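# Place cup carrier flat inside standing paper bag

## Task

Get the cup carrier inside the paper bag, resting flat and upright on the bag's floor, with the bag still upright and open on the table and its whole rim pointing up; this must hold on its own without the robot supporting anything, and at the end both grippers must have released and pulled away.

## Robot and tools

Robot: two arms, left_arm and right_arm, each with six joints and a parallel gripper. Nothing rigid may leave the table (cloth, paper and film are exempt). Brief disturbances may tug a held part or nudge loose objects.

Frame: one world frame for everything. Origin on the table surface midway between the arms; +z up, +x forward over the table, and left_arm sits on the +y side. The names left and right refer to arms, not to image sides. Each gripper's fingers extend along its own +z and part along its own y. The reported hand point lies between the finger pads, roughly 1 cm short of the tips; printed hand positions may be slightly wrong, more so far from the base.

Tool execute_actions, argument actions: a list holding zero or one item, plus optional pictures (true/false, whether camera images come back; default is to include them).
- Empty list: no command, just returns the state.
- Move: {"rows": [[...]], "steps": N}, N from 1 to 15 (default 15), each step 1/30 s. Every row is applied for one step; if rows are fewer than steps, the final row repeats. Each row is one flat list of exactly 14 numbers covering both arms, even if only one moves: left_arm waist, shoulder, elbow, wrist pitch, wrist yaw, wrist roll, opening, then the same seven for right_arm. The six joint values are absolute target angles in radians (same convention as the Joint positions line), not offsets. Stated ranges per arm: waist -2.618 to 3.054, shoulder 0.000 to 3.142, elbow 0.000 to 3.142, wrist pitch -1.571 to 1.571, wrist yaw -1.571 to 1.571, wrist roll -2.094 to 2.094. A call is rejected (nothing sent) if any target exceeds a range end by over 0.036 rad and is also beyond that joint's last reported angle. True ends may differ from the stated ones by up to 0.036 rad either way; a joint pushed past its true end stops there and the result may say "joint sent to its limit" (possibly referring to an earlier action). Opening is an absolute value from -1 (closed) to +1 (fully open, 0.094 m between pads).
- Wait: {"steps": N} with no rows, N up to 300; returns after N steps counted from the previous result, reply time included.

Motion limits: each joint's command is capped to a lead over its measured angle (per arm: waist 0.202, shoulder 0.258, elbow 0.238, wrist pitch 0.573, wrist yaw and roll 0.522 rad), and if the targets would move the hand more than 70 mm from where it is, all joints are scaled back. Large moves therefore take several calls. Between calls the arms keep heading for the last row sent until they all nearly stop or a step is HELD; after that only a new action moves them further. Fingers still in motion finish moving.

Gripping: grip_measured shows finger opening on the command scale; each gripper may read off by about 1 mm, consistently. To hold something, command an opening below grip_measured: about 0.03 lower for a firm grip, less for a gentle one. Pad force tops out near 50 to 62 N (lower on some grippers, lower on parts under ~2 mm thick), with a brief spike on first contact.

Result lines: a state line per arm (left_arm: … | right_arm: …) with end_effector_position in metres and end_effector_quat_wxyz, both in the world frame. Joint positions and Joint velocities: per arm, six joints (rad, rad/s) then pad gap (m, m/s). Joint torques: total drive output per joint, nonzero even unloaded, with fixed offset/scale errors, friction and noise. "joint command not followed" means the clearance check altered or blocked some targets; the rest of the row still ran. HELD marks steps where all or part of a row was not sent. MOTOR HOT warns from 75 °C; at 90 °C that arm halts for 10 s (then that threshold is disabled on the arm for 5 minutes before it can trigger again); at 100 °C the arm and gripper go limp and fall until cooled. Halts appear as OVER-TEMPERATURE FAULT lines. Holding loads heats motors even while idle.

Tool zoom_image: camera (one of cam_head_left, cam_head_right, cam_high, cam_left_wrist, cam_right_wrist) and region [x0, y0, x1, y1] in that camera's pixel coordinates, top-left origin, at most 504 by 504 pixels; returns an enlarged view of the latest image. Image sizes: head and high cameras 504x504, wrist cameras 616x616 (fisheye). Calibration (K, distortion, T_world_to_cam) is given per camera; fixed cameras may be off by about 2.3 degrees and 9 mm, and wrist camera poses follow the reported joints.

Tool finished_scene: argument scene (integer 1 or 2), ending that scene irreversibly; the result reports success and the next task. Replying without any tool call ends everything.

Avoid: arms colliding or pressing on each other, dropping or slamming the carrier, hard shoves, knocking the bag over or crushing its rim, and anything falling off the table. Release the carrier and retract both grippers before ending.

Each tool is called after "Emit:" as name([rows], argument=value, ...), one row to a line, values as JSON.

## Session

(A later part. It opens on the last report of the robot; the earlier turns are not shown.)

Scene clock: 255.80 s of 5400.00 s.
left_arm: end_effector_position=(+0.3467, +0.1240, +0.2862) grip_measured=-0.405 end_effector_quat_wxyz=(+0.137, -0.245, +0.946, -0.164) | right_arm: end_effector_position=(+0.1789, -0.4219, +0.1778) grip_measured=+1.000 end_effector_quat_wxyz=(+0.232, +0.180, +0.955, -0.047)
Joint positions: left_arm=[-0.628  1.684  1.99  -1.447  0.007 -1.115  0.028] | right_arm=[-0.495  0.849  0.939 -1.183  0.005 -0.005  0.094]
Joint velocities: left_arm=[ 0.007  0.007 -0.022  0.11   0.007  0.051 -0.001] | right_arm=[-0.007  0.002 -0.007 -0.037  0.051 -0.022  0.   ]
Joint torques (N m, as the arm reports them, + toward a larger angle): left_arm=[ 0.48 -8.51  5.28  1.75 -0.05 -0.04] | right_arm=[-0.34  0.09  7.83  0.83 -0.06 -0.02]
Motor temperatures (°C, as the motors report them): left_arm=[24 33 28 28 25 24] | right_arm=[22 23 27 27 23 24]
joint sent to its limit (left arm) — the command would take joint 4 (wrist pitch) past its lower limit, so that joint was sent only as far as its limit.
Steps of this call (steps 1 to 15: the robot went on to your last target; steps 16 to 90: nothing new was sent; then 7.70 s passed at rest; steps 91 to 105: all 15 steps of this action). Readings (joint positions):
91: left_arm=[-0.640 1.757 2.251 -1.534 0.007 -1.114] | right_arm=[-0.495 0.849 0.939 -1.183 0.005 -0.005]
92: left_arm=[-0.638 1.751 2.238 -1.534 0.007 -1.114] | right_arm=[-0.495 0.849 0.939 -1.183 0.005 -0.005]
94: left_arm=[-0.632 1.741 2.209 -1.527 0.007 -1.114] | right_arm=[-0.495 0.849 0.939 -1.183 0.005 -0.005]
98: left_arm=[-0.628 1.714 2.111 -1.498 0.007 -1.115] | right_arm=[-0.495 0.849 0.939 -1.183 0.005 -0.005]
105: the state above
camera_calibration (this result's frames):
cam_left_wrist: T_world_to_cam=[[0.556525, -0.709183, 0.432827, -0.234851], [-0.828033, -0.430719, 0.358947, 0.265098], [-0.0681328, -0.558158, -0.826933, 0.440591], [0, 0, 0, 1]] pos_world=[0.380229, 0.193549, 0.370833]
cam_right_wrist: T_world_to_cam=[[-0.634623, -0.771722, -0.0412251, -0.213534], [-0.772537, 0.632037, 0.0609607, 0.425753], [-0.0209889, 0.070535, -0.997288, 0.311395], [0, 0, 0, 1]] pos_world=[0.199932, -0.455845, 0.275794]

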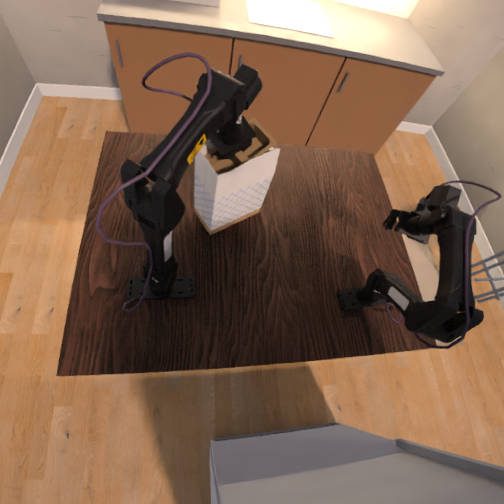

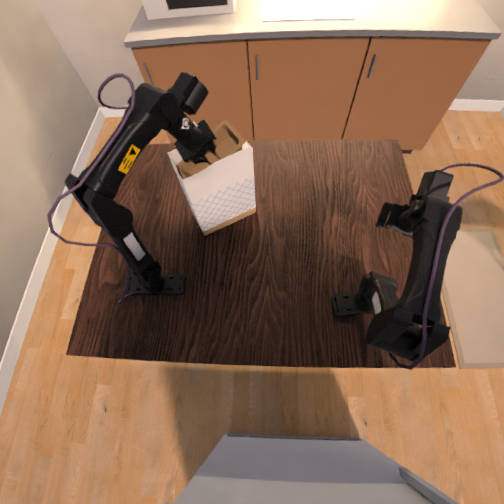

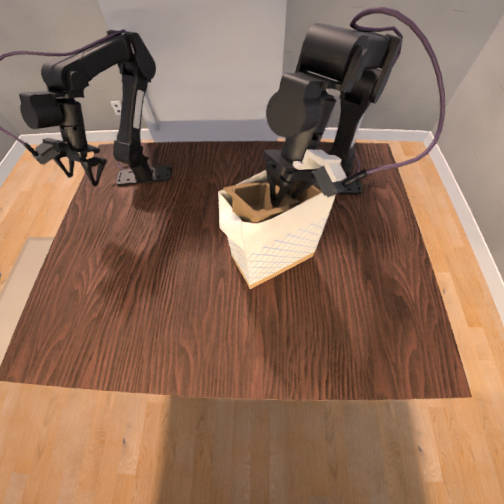

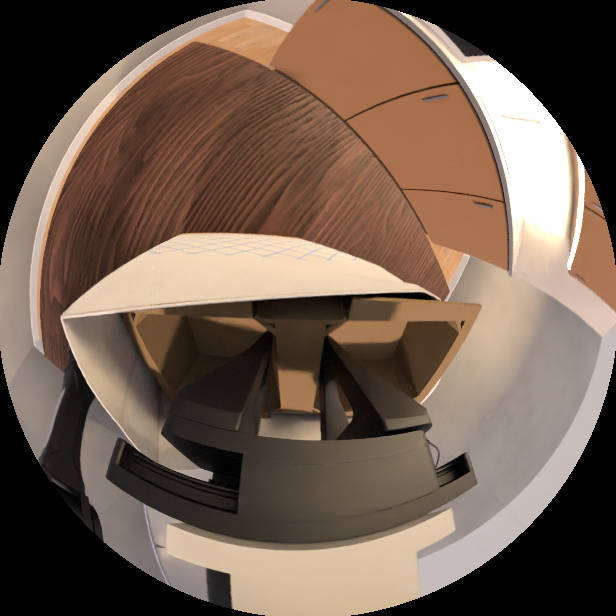

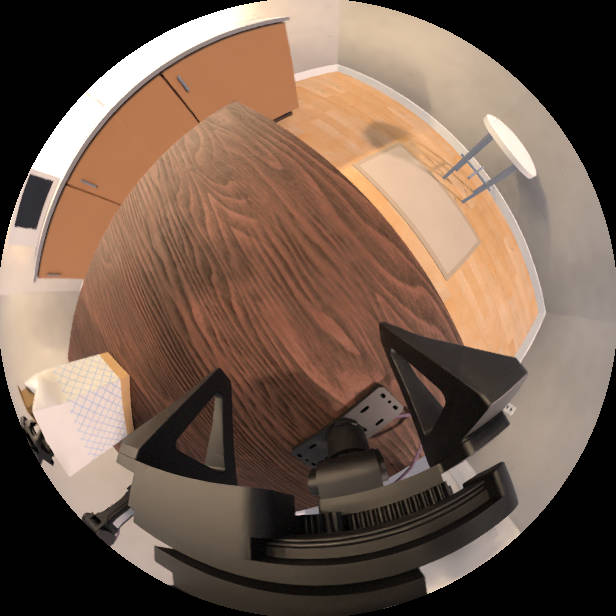

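Emit:
execute_actions([
  {"rows":[[-0.62,1.7,1.975,-1.44,0,-1.12,-0.44,-0.5,0.856,0.95,-1.2,0,0,1],[-0.62,1.7,1.975,-1.44,0,-1.12,-0.44,-0.5,0.856,0.95,-1.2,0,0,1],[-0.62,1.7,1.975,-1.44,0,-1.12,-0.44,-0.5,0.856,0.95,-1.2,0,0,1],[-0.62,1.73,1.97,-1.47,0,-1.12,-0.44,-0.5,0.856,0.95,-1.2,0,0,1],[-0.62,1.73,1.97,-1.47,0,-1.12,-0.44,-0.5,0.856,0.95,-1.2,0,0,1],[-0.62,1.73,1.97,-1.47,0,-1.12,-0.44,-0.5,0.856,0.95,-1.2,0,0,1],[-0.62,1.76,1.96,-1.49,0,-1.12,-0.44,-0.5,0.856,0.95,-1.2,0,0,1]],"steps":15},
])

Scene clock: 265.27 s of 5400.00 s.
left_arm: end_effector_position=(+0.3518, +0.1205, +0.2511) grip_measured=-0.405 end_effector_quat_wxyz=(+0.100, -0.248, +0.956, -0.122) | right_arm: end_effector_position=(+0.1789, -0.4219, +0.1778) grip_measured=+1.000 end_effector_quat_wxyz=(+0.232, +0.180, +0.955, -0.047)
Joint positions: left_arm=[-0.628  1.763  1.972 -1.462  0.007 -1.115  0.028] | right_arm=[-0.495  0.849  0.939 -1.183  0.005 -0.005  0.094]
Joint velocities: left_arm=[ 0.012 -0.022 -0.002 -0.037  0.022 -0.022  0.   ] | right_arm=[-0.002 -0.012 -0.012  0.007  0.022 -0.007  0.   ]
Joint torques (N m, as the arm reports them, + toward a larger angle): left_arm=[ 0.47 -7.46  5.81  1.01 -0.05  0.  ] | right_arm=[-0.21  0.12  7.71  0.83 -0.03  0.04]
Motor temperatures (°C, as the motors report them): left_arm=[24 34 28 28 25 24] | right_arm=[22 23 27 27 23 24]
Steps of this call (steps 1 to 30: the robot went on to your last target; steps 31 to 90: nothing new was sent; then 5.97 s passed at rest; steps 91 to 105: all 15 steps of this action). Readings (joint positions):
91: left_arm=[-0.628 1.684 1.990 -1.427 0.007 -1.115] | right_arm=[-0.495 0.849 0.939 -1.183 0.005 -0.005]
92: left_arm=[-0.628 1.684 1.990 -1.427 0.007 -1.115] | right_arm=[-0.495 0.849 0.939 -1.183 0.005 -0.005]
94: left_arm=[-0.628 1.688 1.990 -1.429 0.007 -1.115] | right_arm=[-0.495 0.849 0.939 -1.183 0.005 -0.005]
98: left_arm=[-0.628 1.719 1.990 -1.447 0.007 -1.115] | right_arm=[-0.495 0.849 0.939 -1.183 0.005 -0.005]
105: the state above
camera_calibration (this result's frames):
cam_left_wrist: T_world_to_cam=[[0.592215, -0.733897, 0.33268, -0.209469], [-0.792374, -0.455411, 0.405888, 0.259051], [-0.146374, -0.50398, -0.851222, 0.437043], [0, 0, 0, 1]] pos_world=[0.393287, 0.184507, 0.336561]
cam_right_wrist: T_world_to_cam=[[-0.634623, -0.771722, -0.0412251, -0.213534], [-0.772537, 0.632037, 0.0609607, 0.425753], [-0.0209889, 0.070535, -0.997288, 0.311395], [0, 0, 0, 1]] pos_world=[0.199932, -0.455845, 0.275794]

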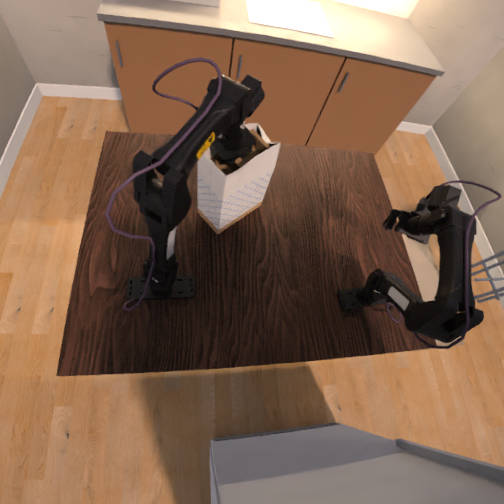

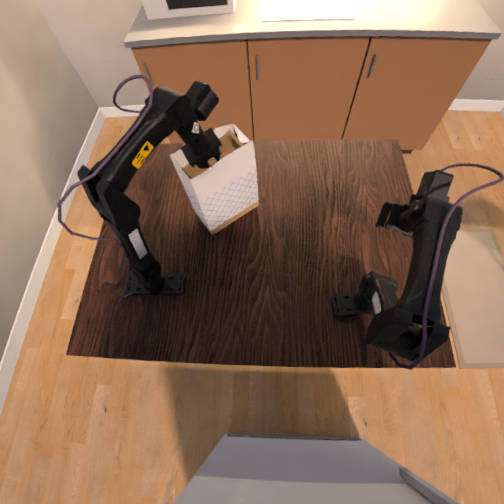

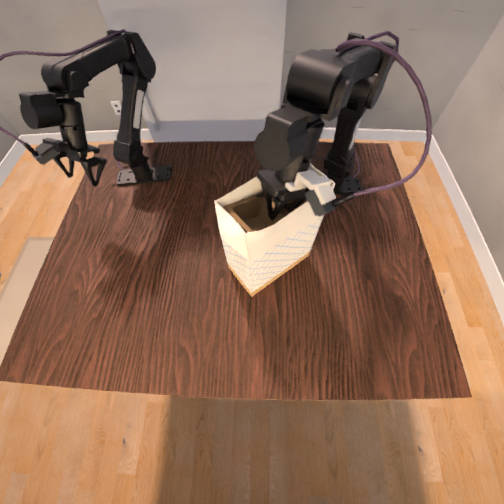

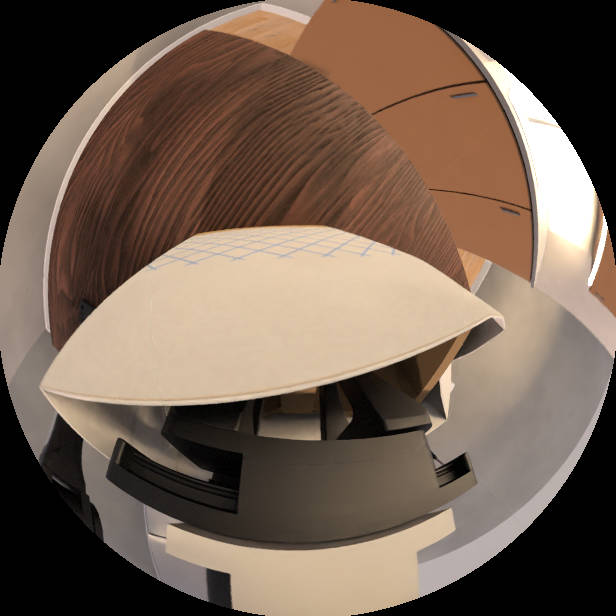

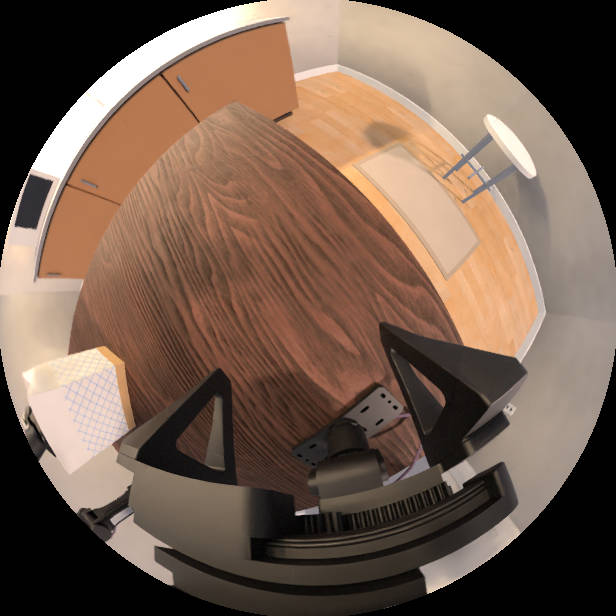

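Emit:
execute_actions([
  {"rows":[[-0.62,1.76,1.96,-1.49,0,-1.12,0.0,-0.5,0.856,0.95,-1.2,0,0,1]],"steps":15},
], pictures=false)

Emit:
execute_actions([
  {"rows":[[-0.62,1.7,1.98,-1.44,0,-1.12,0.0,-0.5,0.856,0.95,-1.2,0,0,1],[-0.62,1.7,1.98,-1.44,0,-1.12,0.0,-0.5,0.856,0.95,-1.2,0,0,1],[-0.62,1.7,1.98,-1.44,0,-1.12,0.0,-0.5,0.856,0.95,-1.2,0,0,1],[-0.62,1.7,1.98,-1.44,0,-1.12,0.0,-0.5,0.856,0.95,-1.2,0,0,1],[-0.62,1.72,2.15,-1.5,0,-1.12,0.0,-0.5,0.856,0.95,-1.2,0,0,1],[-0.62,1.72,2.15,-1.5,0,-1.12,0.0,-0.5,0.856,0.95,-1.2,0,0,1],[-0.62,1.72,2.15,-1.5,0,-1.12,0.0,-0.5,0.856,0.95,-1.2,0,0,1],[-0.62,1.7,2.36,-1.5,0,-1.12,0.0,-0.5,0.856,0.95,-1.2,0,0,1]],"steps":15},
], pictures=false)

Emit:
execute_actions([
  {"steps":15},
])

Scene clock: 274.57 s of 5400.00 s.
left_arm: end_effector_position=(+0.3505, +0.1214, +0.2505) grip_measured=-0.002 end_effector_quat_wxyz=(+0.098, -0.248, +0.956, -0.119) | right_arm: end_effector_position=(+0.1789, -0.4219, +0.1778) grip_measured=+1.000 end_effector_quat_wxyz=(+0.232, +0.180, +0.955, -0.047)
Joint positions: left_arm=[-0.628  1.763  1.972 -1.469  0.007 -1.115  0.047] | right_arm=[-0.495  0.849  0.939 -1.183  0.005 -0.005  0.094]
Joint velocities: left_arm=[-0.017 -0.002 -0.007 -0.022  0.022  0.037 -0.001] | right_arm=[ 0.007  0.017 -0.002 -0.051  0.022 -0.022  0.   ]
Joint torques (N m, as the arm reports them, + toward a larger angle): left_arm=[ 0.51 -7.36  5.63  1.04 -0.05 -0.01] | right_arm=[-0.36  0.09  7.68  0.87 -0.07  0.04]
Motor temperatures (°C, as the motors report them): left_arm=[24 34 28 28 25 24] | right_arm=[22 23 27 27 23 24]
Steps of this call (steps 1 to 15: the robot went on to your last target; steps 16 to 90: nothing new was sent; then 5.80 s passed at rest; steps 91 to 105: all 15 steps of this action). Readings (joint positions):
91: left_arm=[-0.628 1.763 1.972 -1.466 0.007 -1.115] | right_arm=[-0.495 0.849 0.939 -1.183 0.005 -0.005]
92: left_arm=[-0.628 1.763 1.972 -1.467 0.007 -1.115] | right_arm=[-0.495 0.849 0.939 -1.183 0.005 -0.005]
94: left_arm=[-0.628 1.763 1.972 -1.468 0.007 -1.115] | right_arm=[-0.495 0.849 0.939 -1.183 0.005 -0.005]
98: left_arm=[-0.628 1.763 1.972 -1.469 0.007 -1.115] | right_arm=[-0.495 0.849 0.939 -1.183 0.005 -0.005]
105: the state above

Scene clock: 275.07 s of 5400.00 s.
left_arm: end_effector_position=(+0.3530, +0.1197, +0.3972) grip_measured=-0.002 end_effector_quat_wxyz=(+0.237, -0.233, +0.900, -0.281) | right_arm: end_effector_position=(+0.1789, -0.4219, +0.1778) grip_measured=+1.000 end_effector_quat_wxyz=(+0.232, +0.180, +0.955, -0.047)
Joint positions: left_arm=[-0.628  1.686  2.347 -1.479  0.007 -1.115  0.047] | right_arm=[-0.495  0.849  0.939 -1.183  0.005 -0.005  0.094]
Joint velocities: left_arm=[-0.012 -0.168  0.085 -0.022  0.007  0.066  0.   ] | right_arm=[-0.017 -0.002 -0.002  0.037 -0.037  0.051  0.   ]
Joint torques (N m, as the arm reports them, + toward a larger angle): left_arm=[ 0.44 -3.81  6.3   1.76 -0.05 -0.01] | right_arm=[-0.4  -0.02  7.64  0.82 -0.04  0.05]
Motor temperatures (°C, as the motors report them): left_arm=[24 34 28 28 25 24] | right_arm=[22 23 27 27 23 24]
Steps of this call (steps 1 to 15: all 15 steps of this action). Readings (joint positions):
1: left_arm=[-0.628 1.760 1.972 -1.467 0.007 -1.115] | right_arm=[-0.495 0.849 0.939 -1.183 0.005 -0.005]
2: left_arm=[-0.628 1.755 1.972 -1.464 0.007 -1.115] | right_arm=[-0.495 0.849 0.939 -1.183 0.005 -0.005]
4: left_arm=[-0.628 1.739 1.972 -1.459 0.007 -1.115] | right_arm=[-0.495 0.849 0.939 -1.183 0.005 -0.005]
8: left_arm=[-0.628 1.741 2.128 -1.492 0.007 -1.115] | right_arm=[-0.495 0.849 0.939 -1.183 0.005 -0.005]
15: the state above

Scene clock: 275.57 s of 5400.00 s.
left_arm: end_effector_position=(+0.3544, +0.1187, +0.3952) grip_measured=-0.002 end_effector_quat_wxyz=(+0.235, -0.233, +0.901, -0.279) | right_arm: end_effector_position=(+0.1789, -0.4219, +0.1778) grip_measured=+1.000 end_effector_quat_wxyz=(+0.232, +0.180, +0.955, -0.047)
Joint positions: left_arm=[-0.628  1.692  2.349 -1.48   0.007 -1.115  0.047] | right_arm=[-0.495  0.849  0.939 -1.183  0.005 -0.005  0.094]
Joint velocities: left_arm=[0.012 0.007 0.007 0.051 0.007 0.037 0.001] | right_arm=[ 0.002 -0.017 -0.022  0.007 -0.037 -0.081  0.   ]
Joint torques (N m, as the arm reports them, + toward a larger angle): left_arm=[ 0.5  -4.99  6.47  1.85 -0.06 -0.01] | right_arm=[-0.45  0.05  7.58  0.84 -0.05  0.01]
Motor temperatures (°C, as the motors report them): left_arm=[24 34 28 28 25 24] | right_arm=[22 23 27 27 23 24]
Steps of this call (steps 1 to 15: the robot went on to your last target). Readings (joint positions):
1: left_arm=[-0.628 1.683 2.349 -1.479 0.007 -1.115] | right_arm=[-0.495 0.849 0.939 -1.183 0.005 -0.005]
2: left_arm=[-0.628 1.683 2.349 -1.479 0.007 -1.115] | right_arm=[-0.495 0.849 0.939 -1.183 0.005 -0.005]
4: left_arm=[-0.628 1.688 2.349 -1.480 0.007 -1.115] | right_arm=[-0.495 0.849 0.939 -1.183 0.005 -0.005]
8: left_arm=[-0.628 1.692 2.349 -1.480 0.007 -1.115] | right_arm=[-0.495 0.849 0.939 -1.183 0.005 -0.005]
15: the state above
All arms were judged still, so your last target was given up. Only a new action makes them travel on or press farther. Fingers that are still opening or closing keep moving.
camera_calibration (this result's frames):
cam_left_wrist: T_world_to_cam=[[0.410744, -0.608238, 0.679217, -0.34784], [-0.902052, -0.379464, 0.20569, 0.310755], [0.13263, -0.697175, -0.704526, 0.4253], [0, 0, 0, 1]] pos_world=[0.366783, 0.202859, 0.471974]
cam_right_wrist: T_world_to_cam=[[-0.634623, -0.771722, -0.0412251, -0.213534], [-0.772537, 0.632037, 0.0609607, 0.425753], [-0.0209889, 0.070535, -0.997288, 0.311395], [0, 0, 0, 1]] pos_world=[0.199932, -0.455845, 0.275794]

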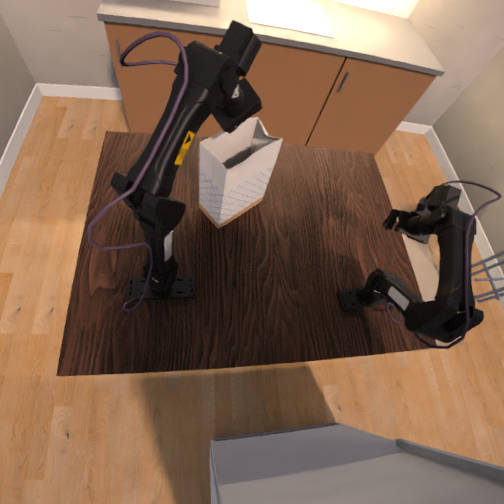

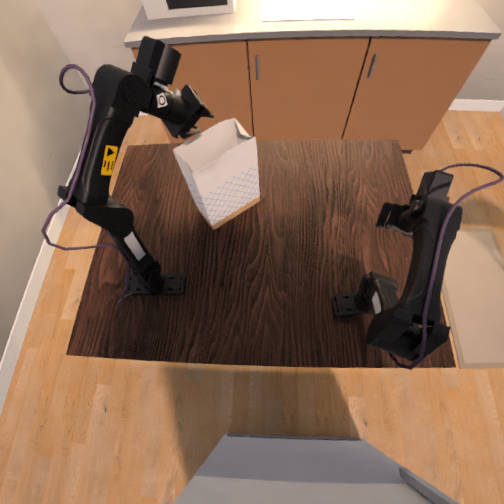

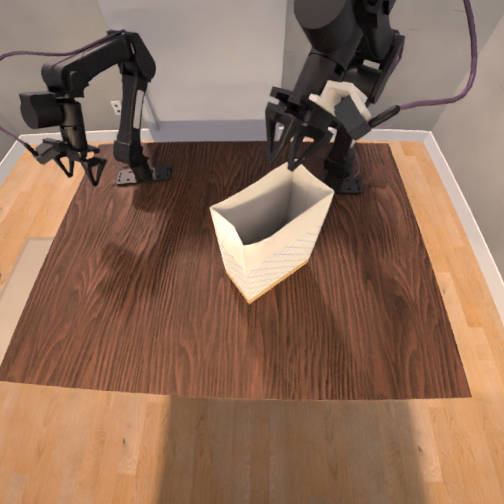

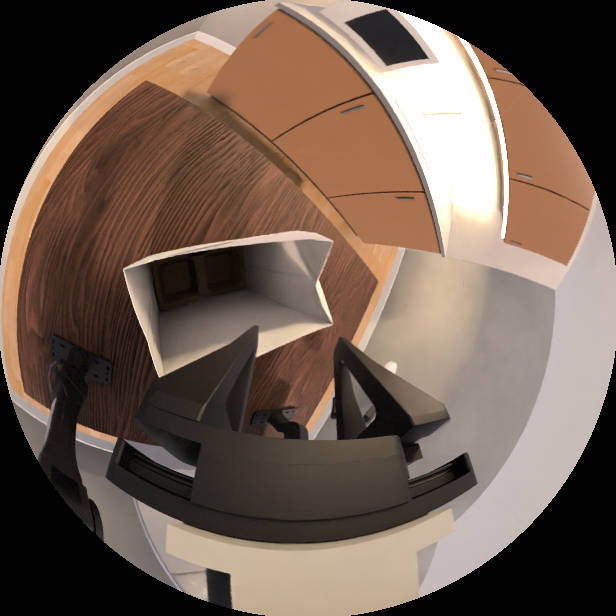

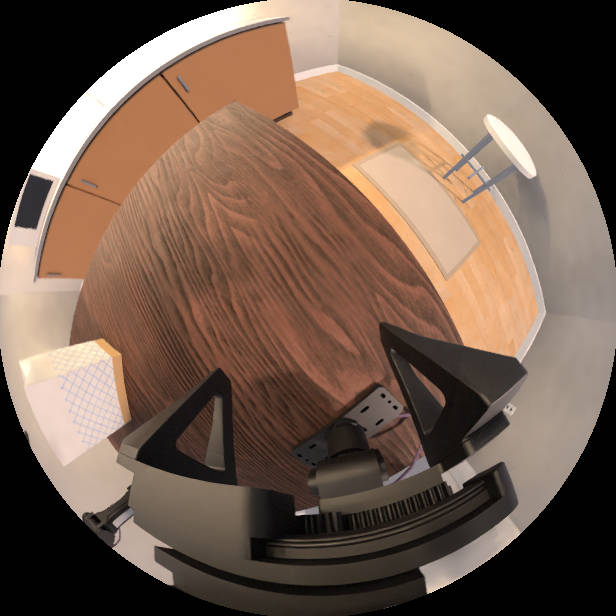

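Emit:
zoom_image(camera="cam_left_wrist", region=[110,210,350,380])

Region (110, 210, 350, 380) of cam_left_wrist's 616x616 image, scaled by 2.100, with more detail than that image has; it fills the top 357 rows of this view, and the rest is white.

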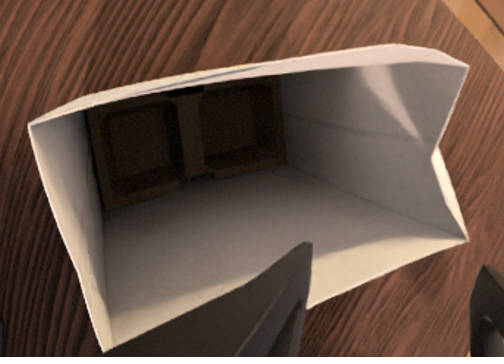

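Looks seated, upright. Retreat.

Emit:
execute_actions([
  {"rows":[[0.1,1.4,2.2,-1.4,0,-0.5,0.5,-0.5,0.856,0.95,-1.2,0,0,1]],"steps":15},
], pictures=false)

Emit:
execute_actions([
  {"steps":20},
], pictures=false)

Emit:
finished_scene(scene=1)

Scene clock: 287.73 s of 5400.00 s.
left_arm: end_effector_position=(+0.3434, +0.3729, +0.4623) grip_measured=+0.498 end_effector_quat_wxyz=(+0.464, -0.291, +0.831, -0.096) | right_arm: end_effector_position=(+0.1789, -0.4219, +0.1778) grip_measured=+1.000 end_effector_quat_wxyz=(+0.232, +0.180, +0.955, -0.047)
Joint positions: left_arm=[ 0.095  1.393  2.22  -1.411 -0.011 -0.549  0.07 ] | right_arm=[-0.495  0.849  0.939 -1.183  0.005 -0.005  0.094]
Joint velocities: left_arm=[ 0.002  0.032 -0.007 -0.081  0.051  0.154  0.   ] | right_arm=[-0.027  0.002  0.022  0.007 -0.051  0.037  0.   ]
Joint torques (N m, as the arm reports them, + toward a larger angle): left_arm=[ 0.11 -1.97  3.22  2.46  0.02  0.11] | right_arm=[-0.37  0.09  7.73  0.82 -0.03  0.  ]
Motor temperatures (°C, as the motors report them): left_arm=[24 33 28 29 25 24] | right_arm=[22 23 27 27 23 24]
Steps of this call (steps 1 to 90: nothing new was sent; then 8.67 s passed at rest; steps 91 to 105: all 15 steps of this action). Readings (joint positions):
91: left_arm=[-0.612 1.670 2.319 -1.461 0.018 -1.055] | right_arm=[-0.495 0.849 0.939 -1.183 0.005 -0.005]
92: left_arm=[-0.577 1.639 2.279 -1.450 0.023 -0.989] | right_arm=[-0.495 0.849 0.939 -1.183 0.005 -0.005]
94: left_arm=[-0.479 1.572 2.235 -1.448 0.023 -0.871] | right_arm=[-0.495 0.849 0.939 -1.183 0.005 -0.005]
98: left_arm=[-0.200 1.444 2.220 -1.424 0.015 -0.673] | right_arm=[-0.495 0.849 0.939 -1.183 0.005 -0.005]
105: the state above

Scene clock: 288.40 s of 5400.00 s.
left_arm: end_effector_position=(+0.3437, +0.3717, +0.4622) grip_measured=+0.498 end_effector_quat_wxyz=(+0.465, -0.275, +0.837, -0.091) | right_arm: end_effector_position=(+0.1789, -0.4219, +0.1778) grip_measured=+1.000 end_effector_quat_wxyz=(+0.232, +0.180, +0.955, -0.047)
Joint positions: left_arm=[ 0.095  1.393  2.22  -1.411 -0.005 -0.515  0.07 ] | right_arm=[-0.495  0.849  0.939 -1.183  0.005 -0.005  0.094]
Joint velocities: left_arm=[-0.012  0.007  0.012 -0.037  0.051  0.022 -0.002] | right_arm=[-0.007 -0.007  0.002  0.007 -0.066 -0.081  0.   ]
Joint torques (N m, as the arm reports them, + toward a larger angle): left_arm=[ 0.25 -1.92  3.12  2.52  0.06  0.18] | right_arm=[-0.15  0.2   7.57  0.83 -0.04  0.05]
Motor temperatures (°C, as the motors report them): left_arm=[24 33 28 29 25 24] | right_arm=[22 23 27 27 23 24]
Steps of this call (steps 1 to 20: the robot went on to your last target). Readings (joint positions):
1: left_arm=[0.095 1.393 2.220 -1.411 -0.009 -0.542] | right_arm=[-0.495 0.849 0.939 -1.183 0.005 -0.005]
2: left_arm=[0.095 1.393 2.220 -1.411 -0.009 -0.536] | right_arm=[-0.495 0.849 0.939 -1.183 0.005 -0.005]
4: left_arm=[0.095 1.393 2.220 -1.411 -0.007 -0.528] | right_arm=[-0.495 0.849 0.939 -1.183 0.005 -0.005]
8: left_arm=[0.095 1.393 2.220 -1.411 -0.005 -0.520] | right_arm=[-0.495 0.849 0.939 -1.183 0.005 -0.005]
20: the state above

The scene is finished: the task was done.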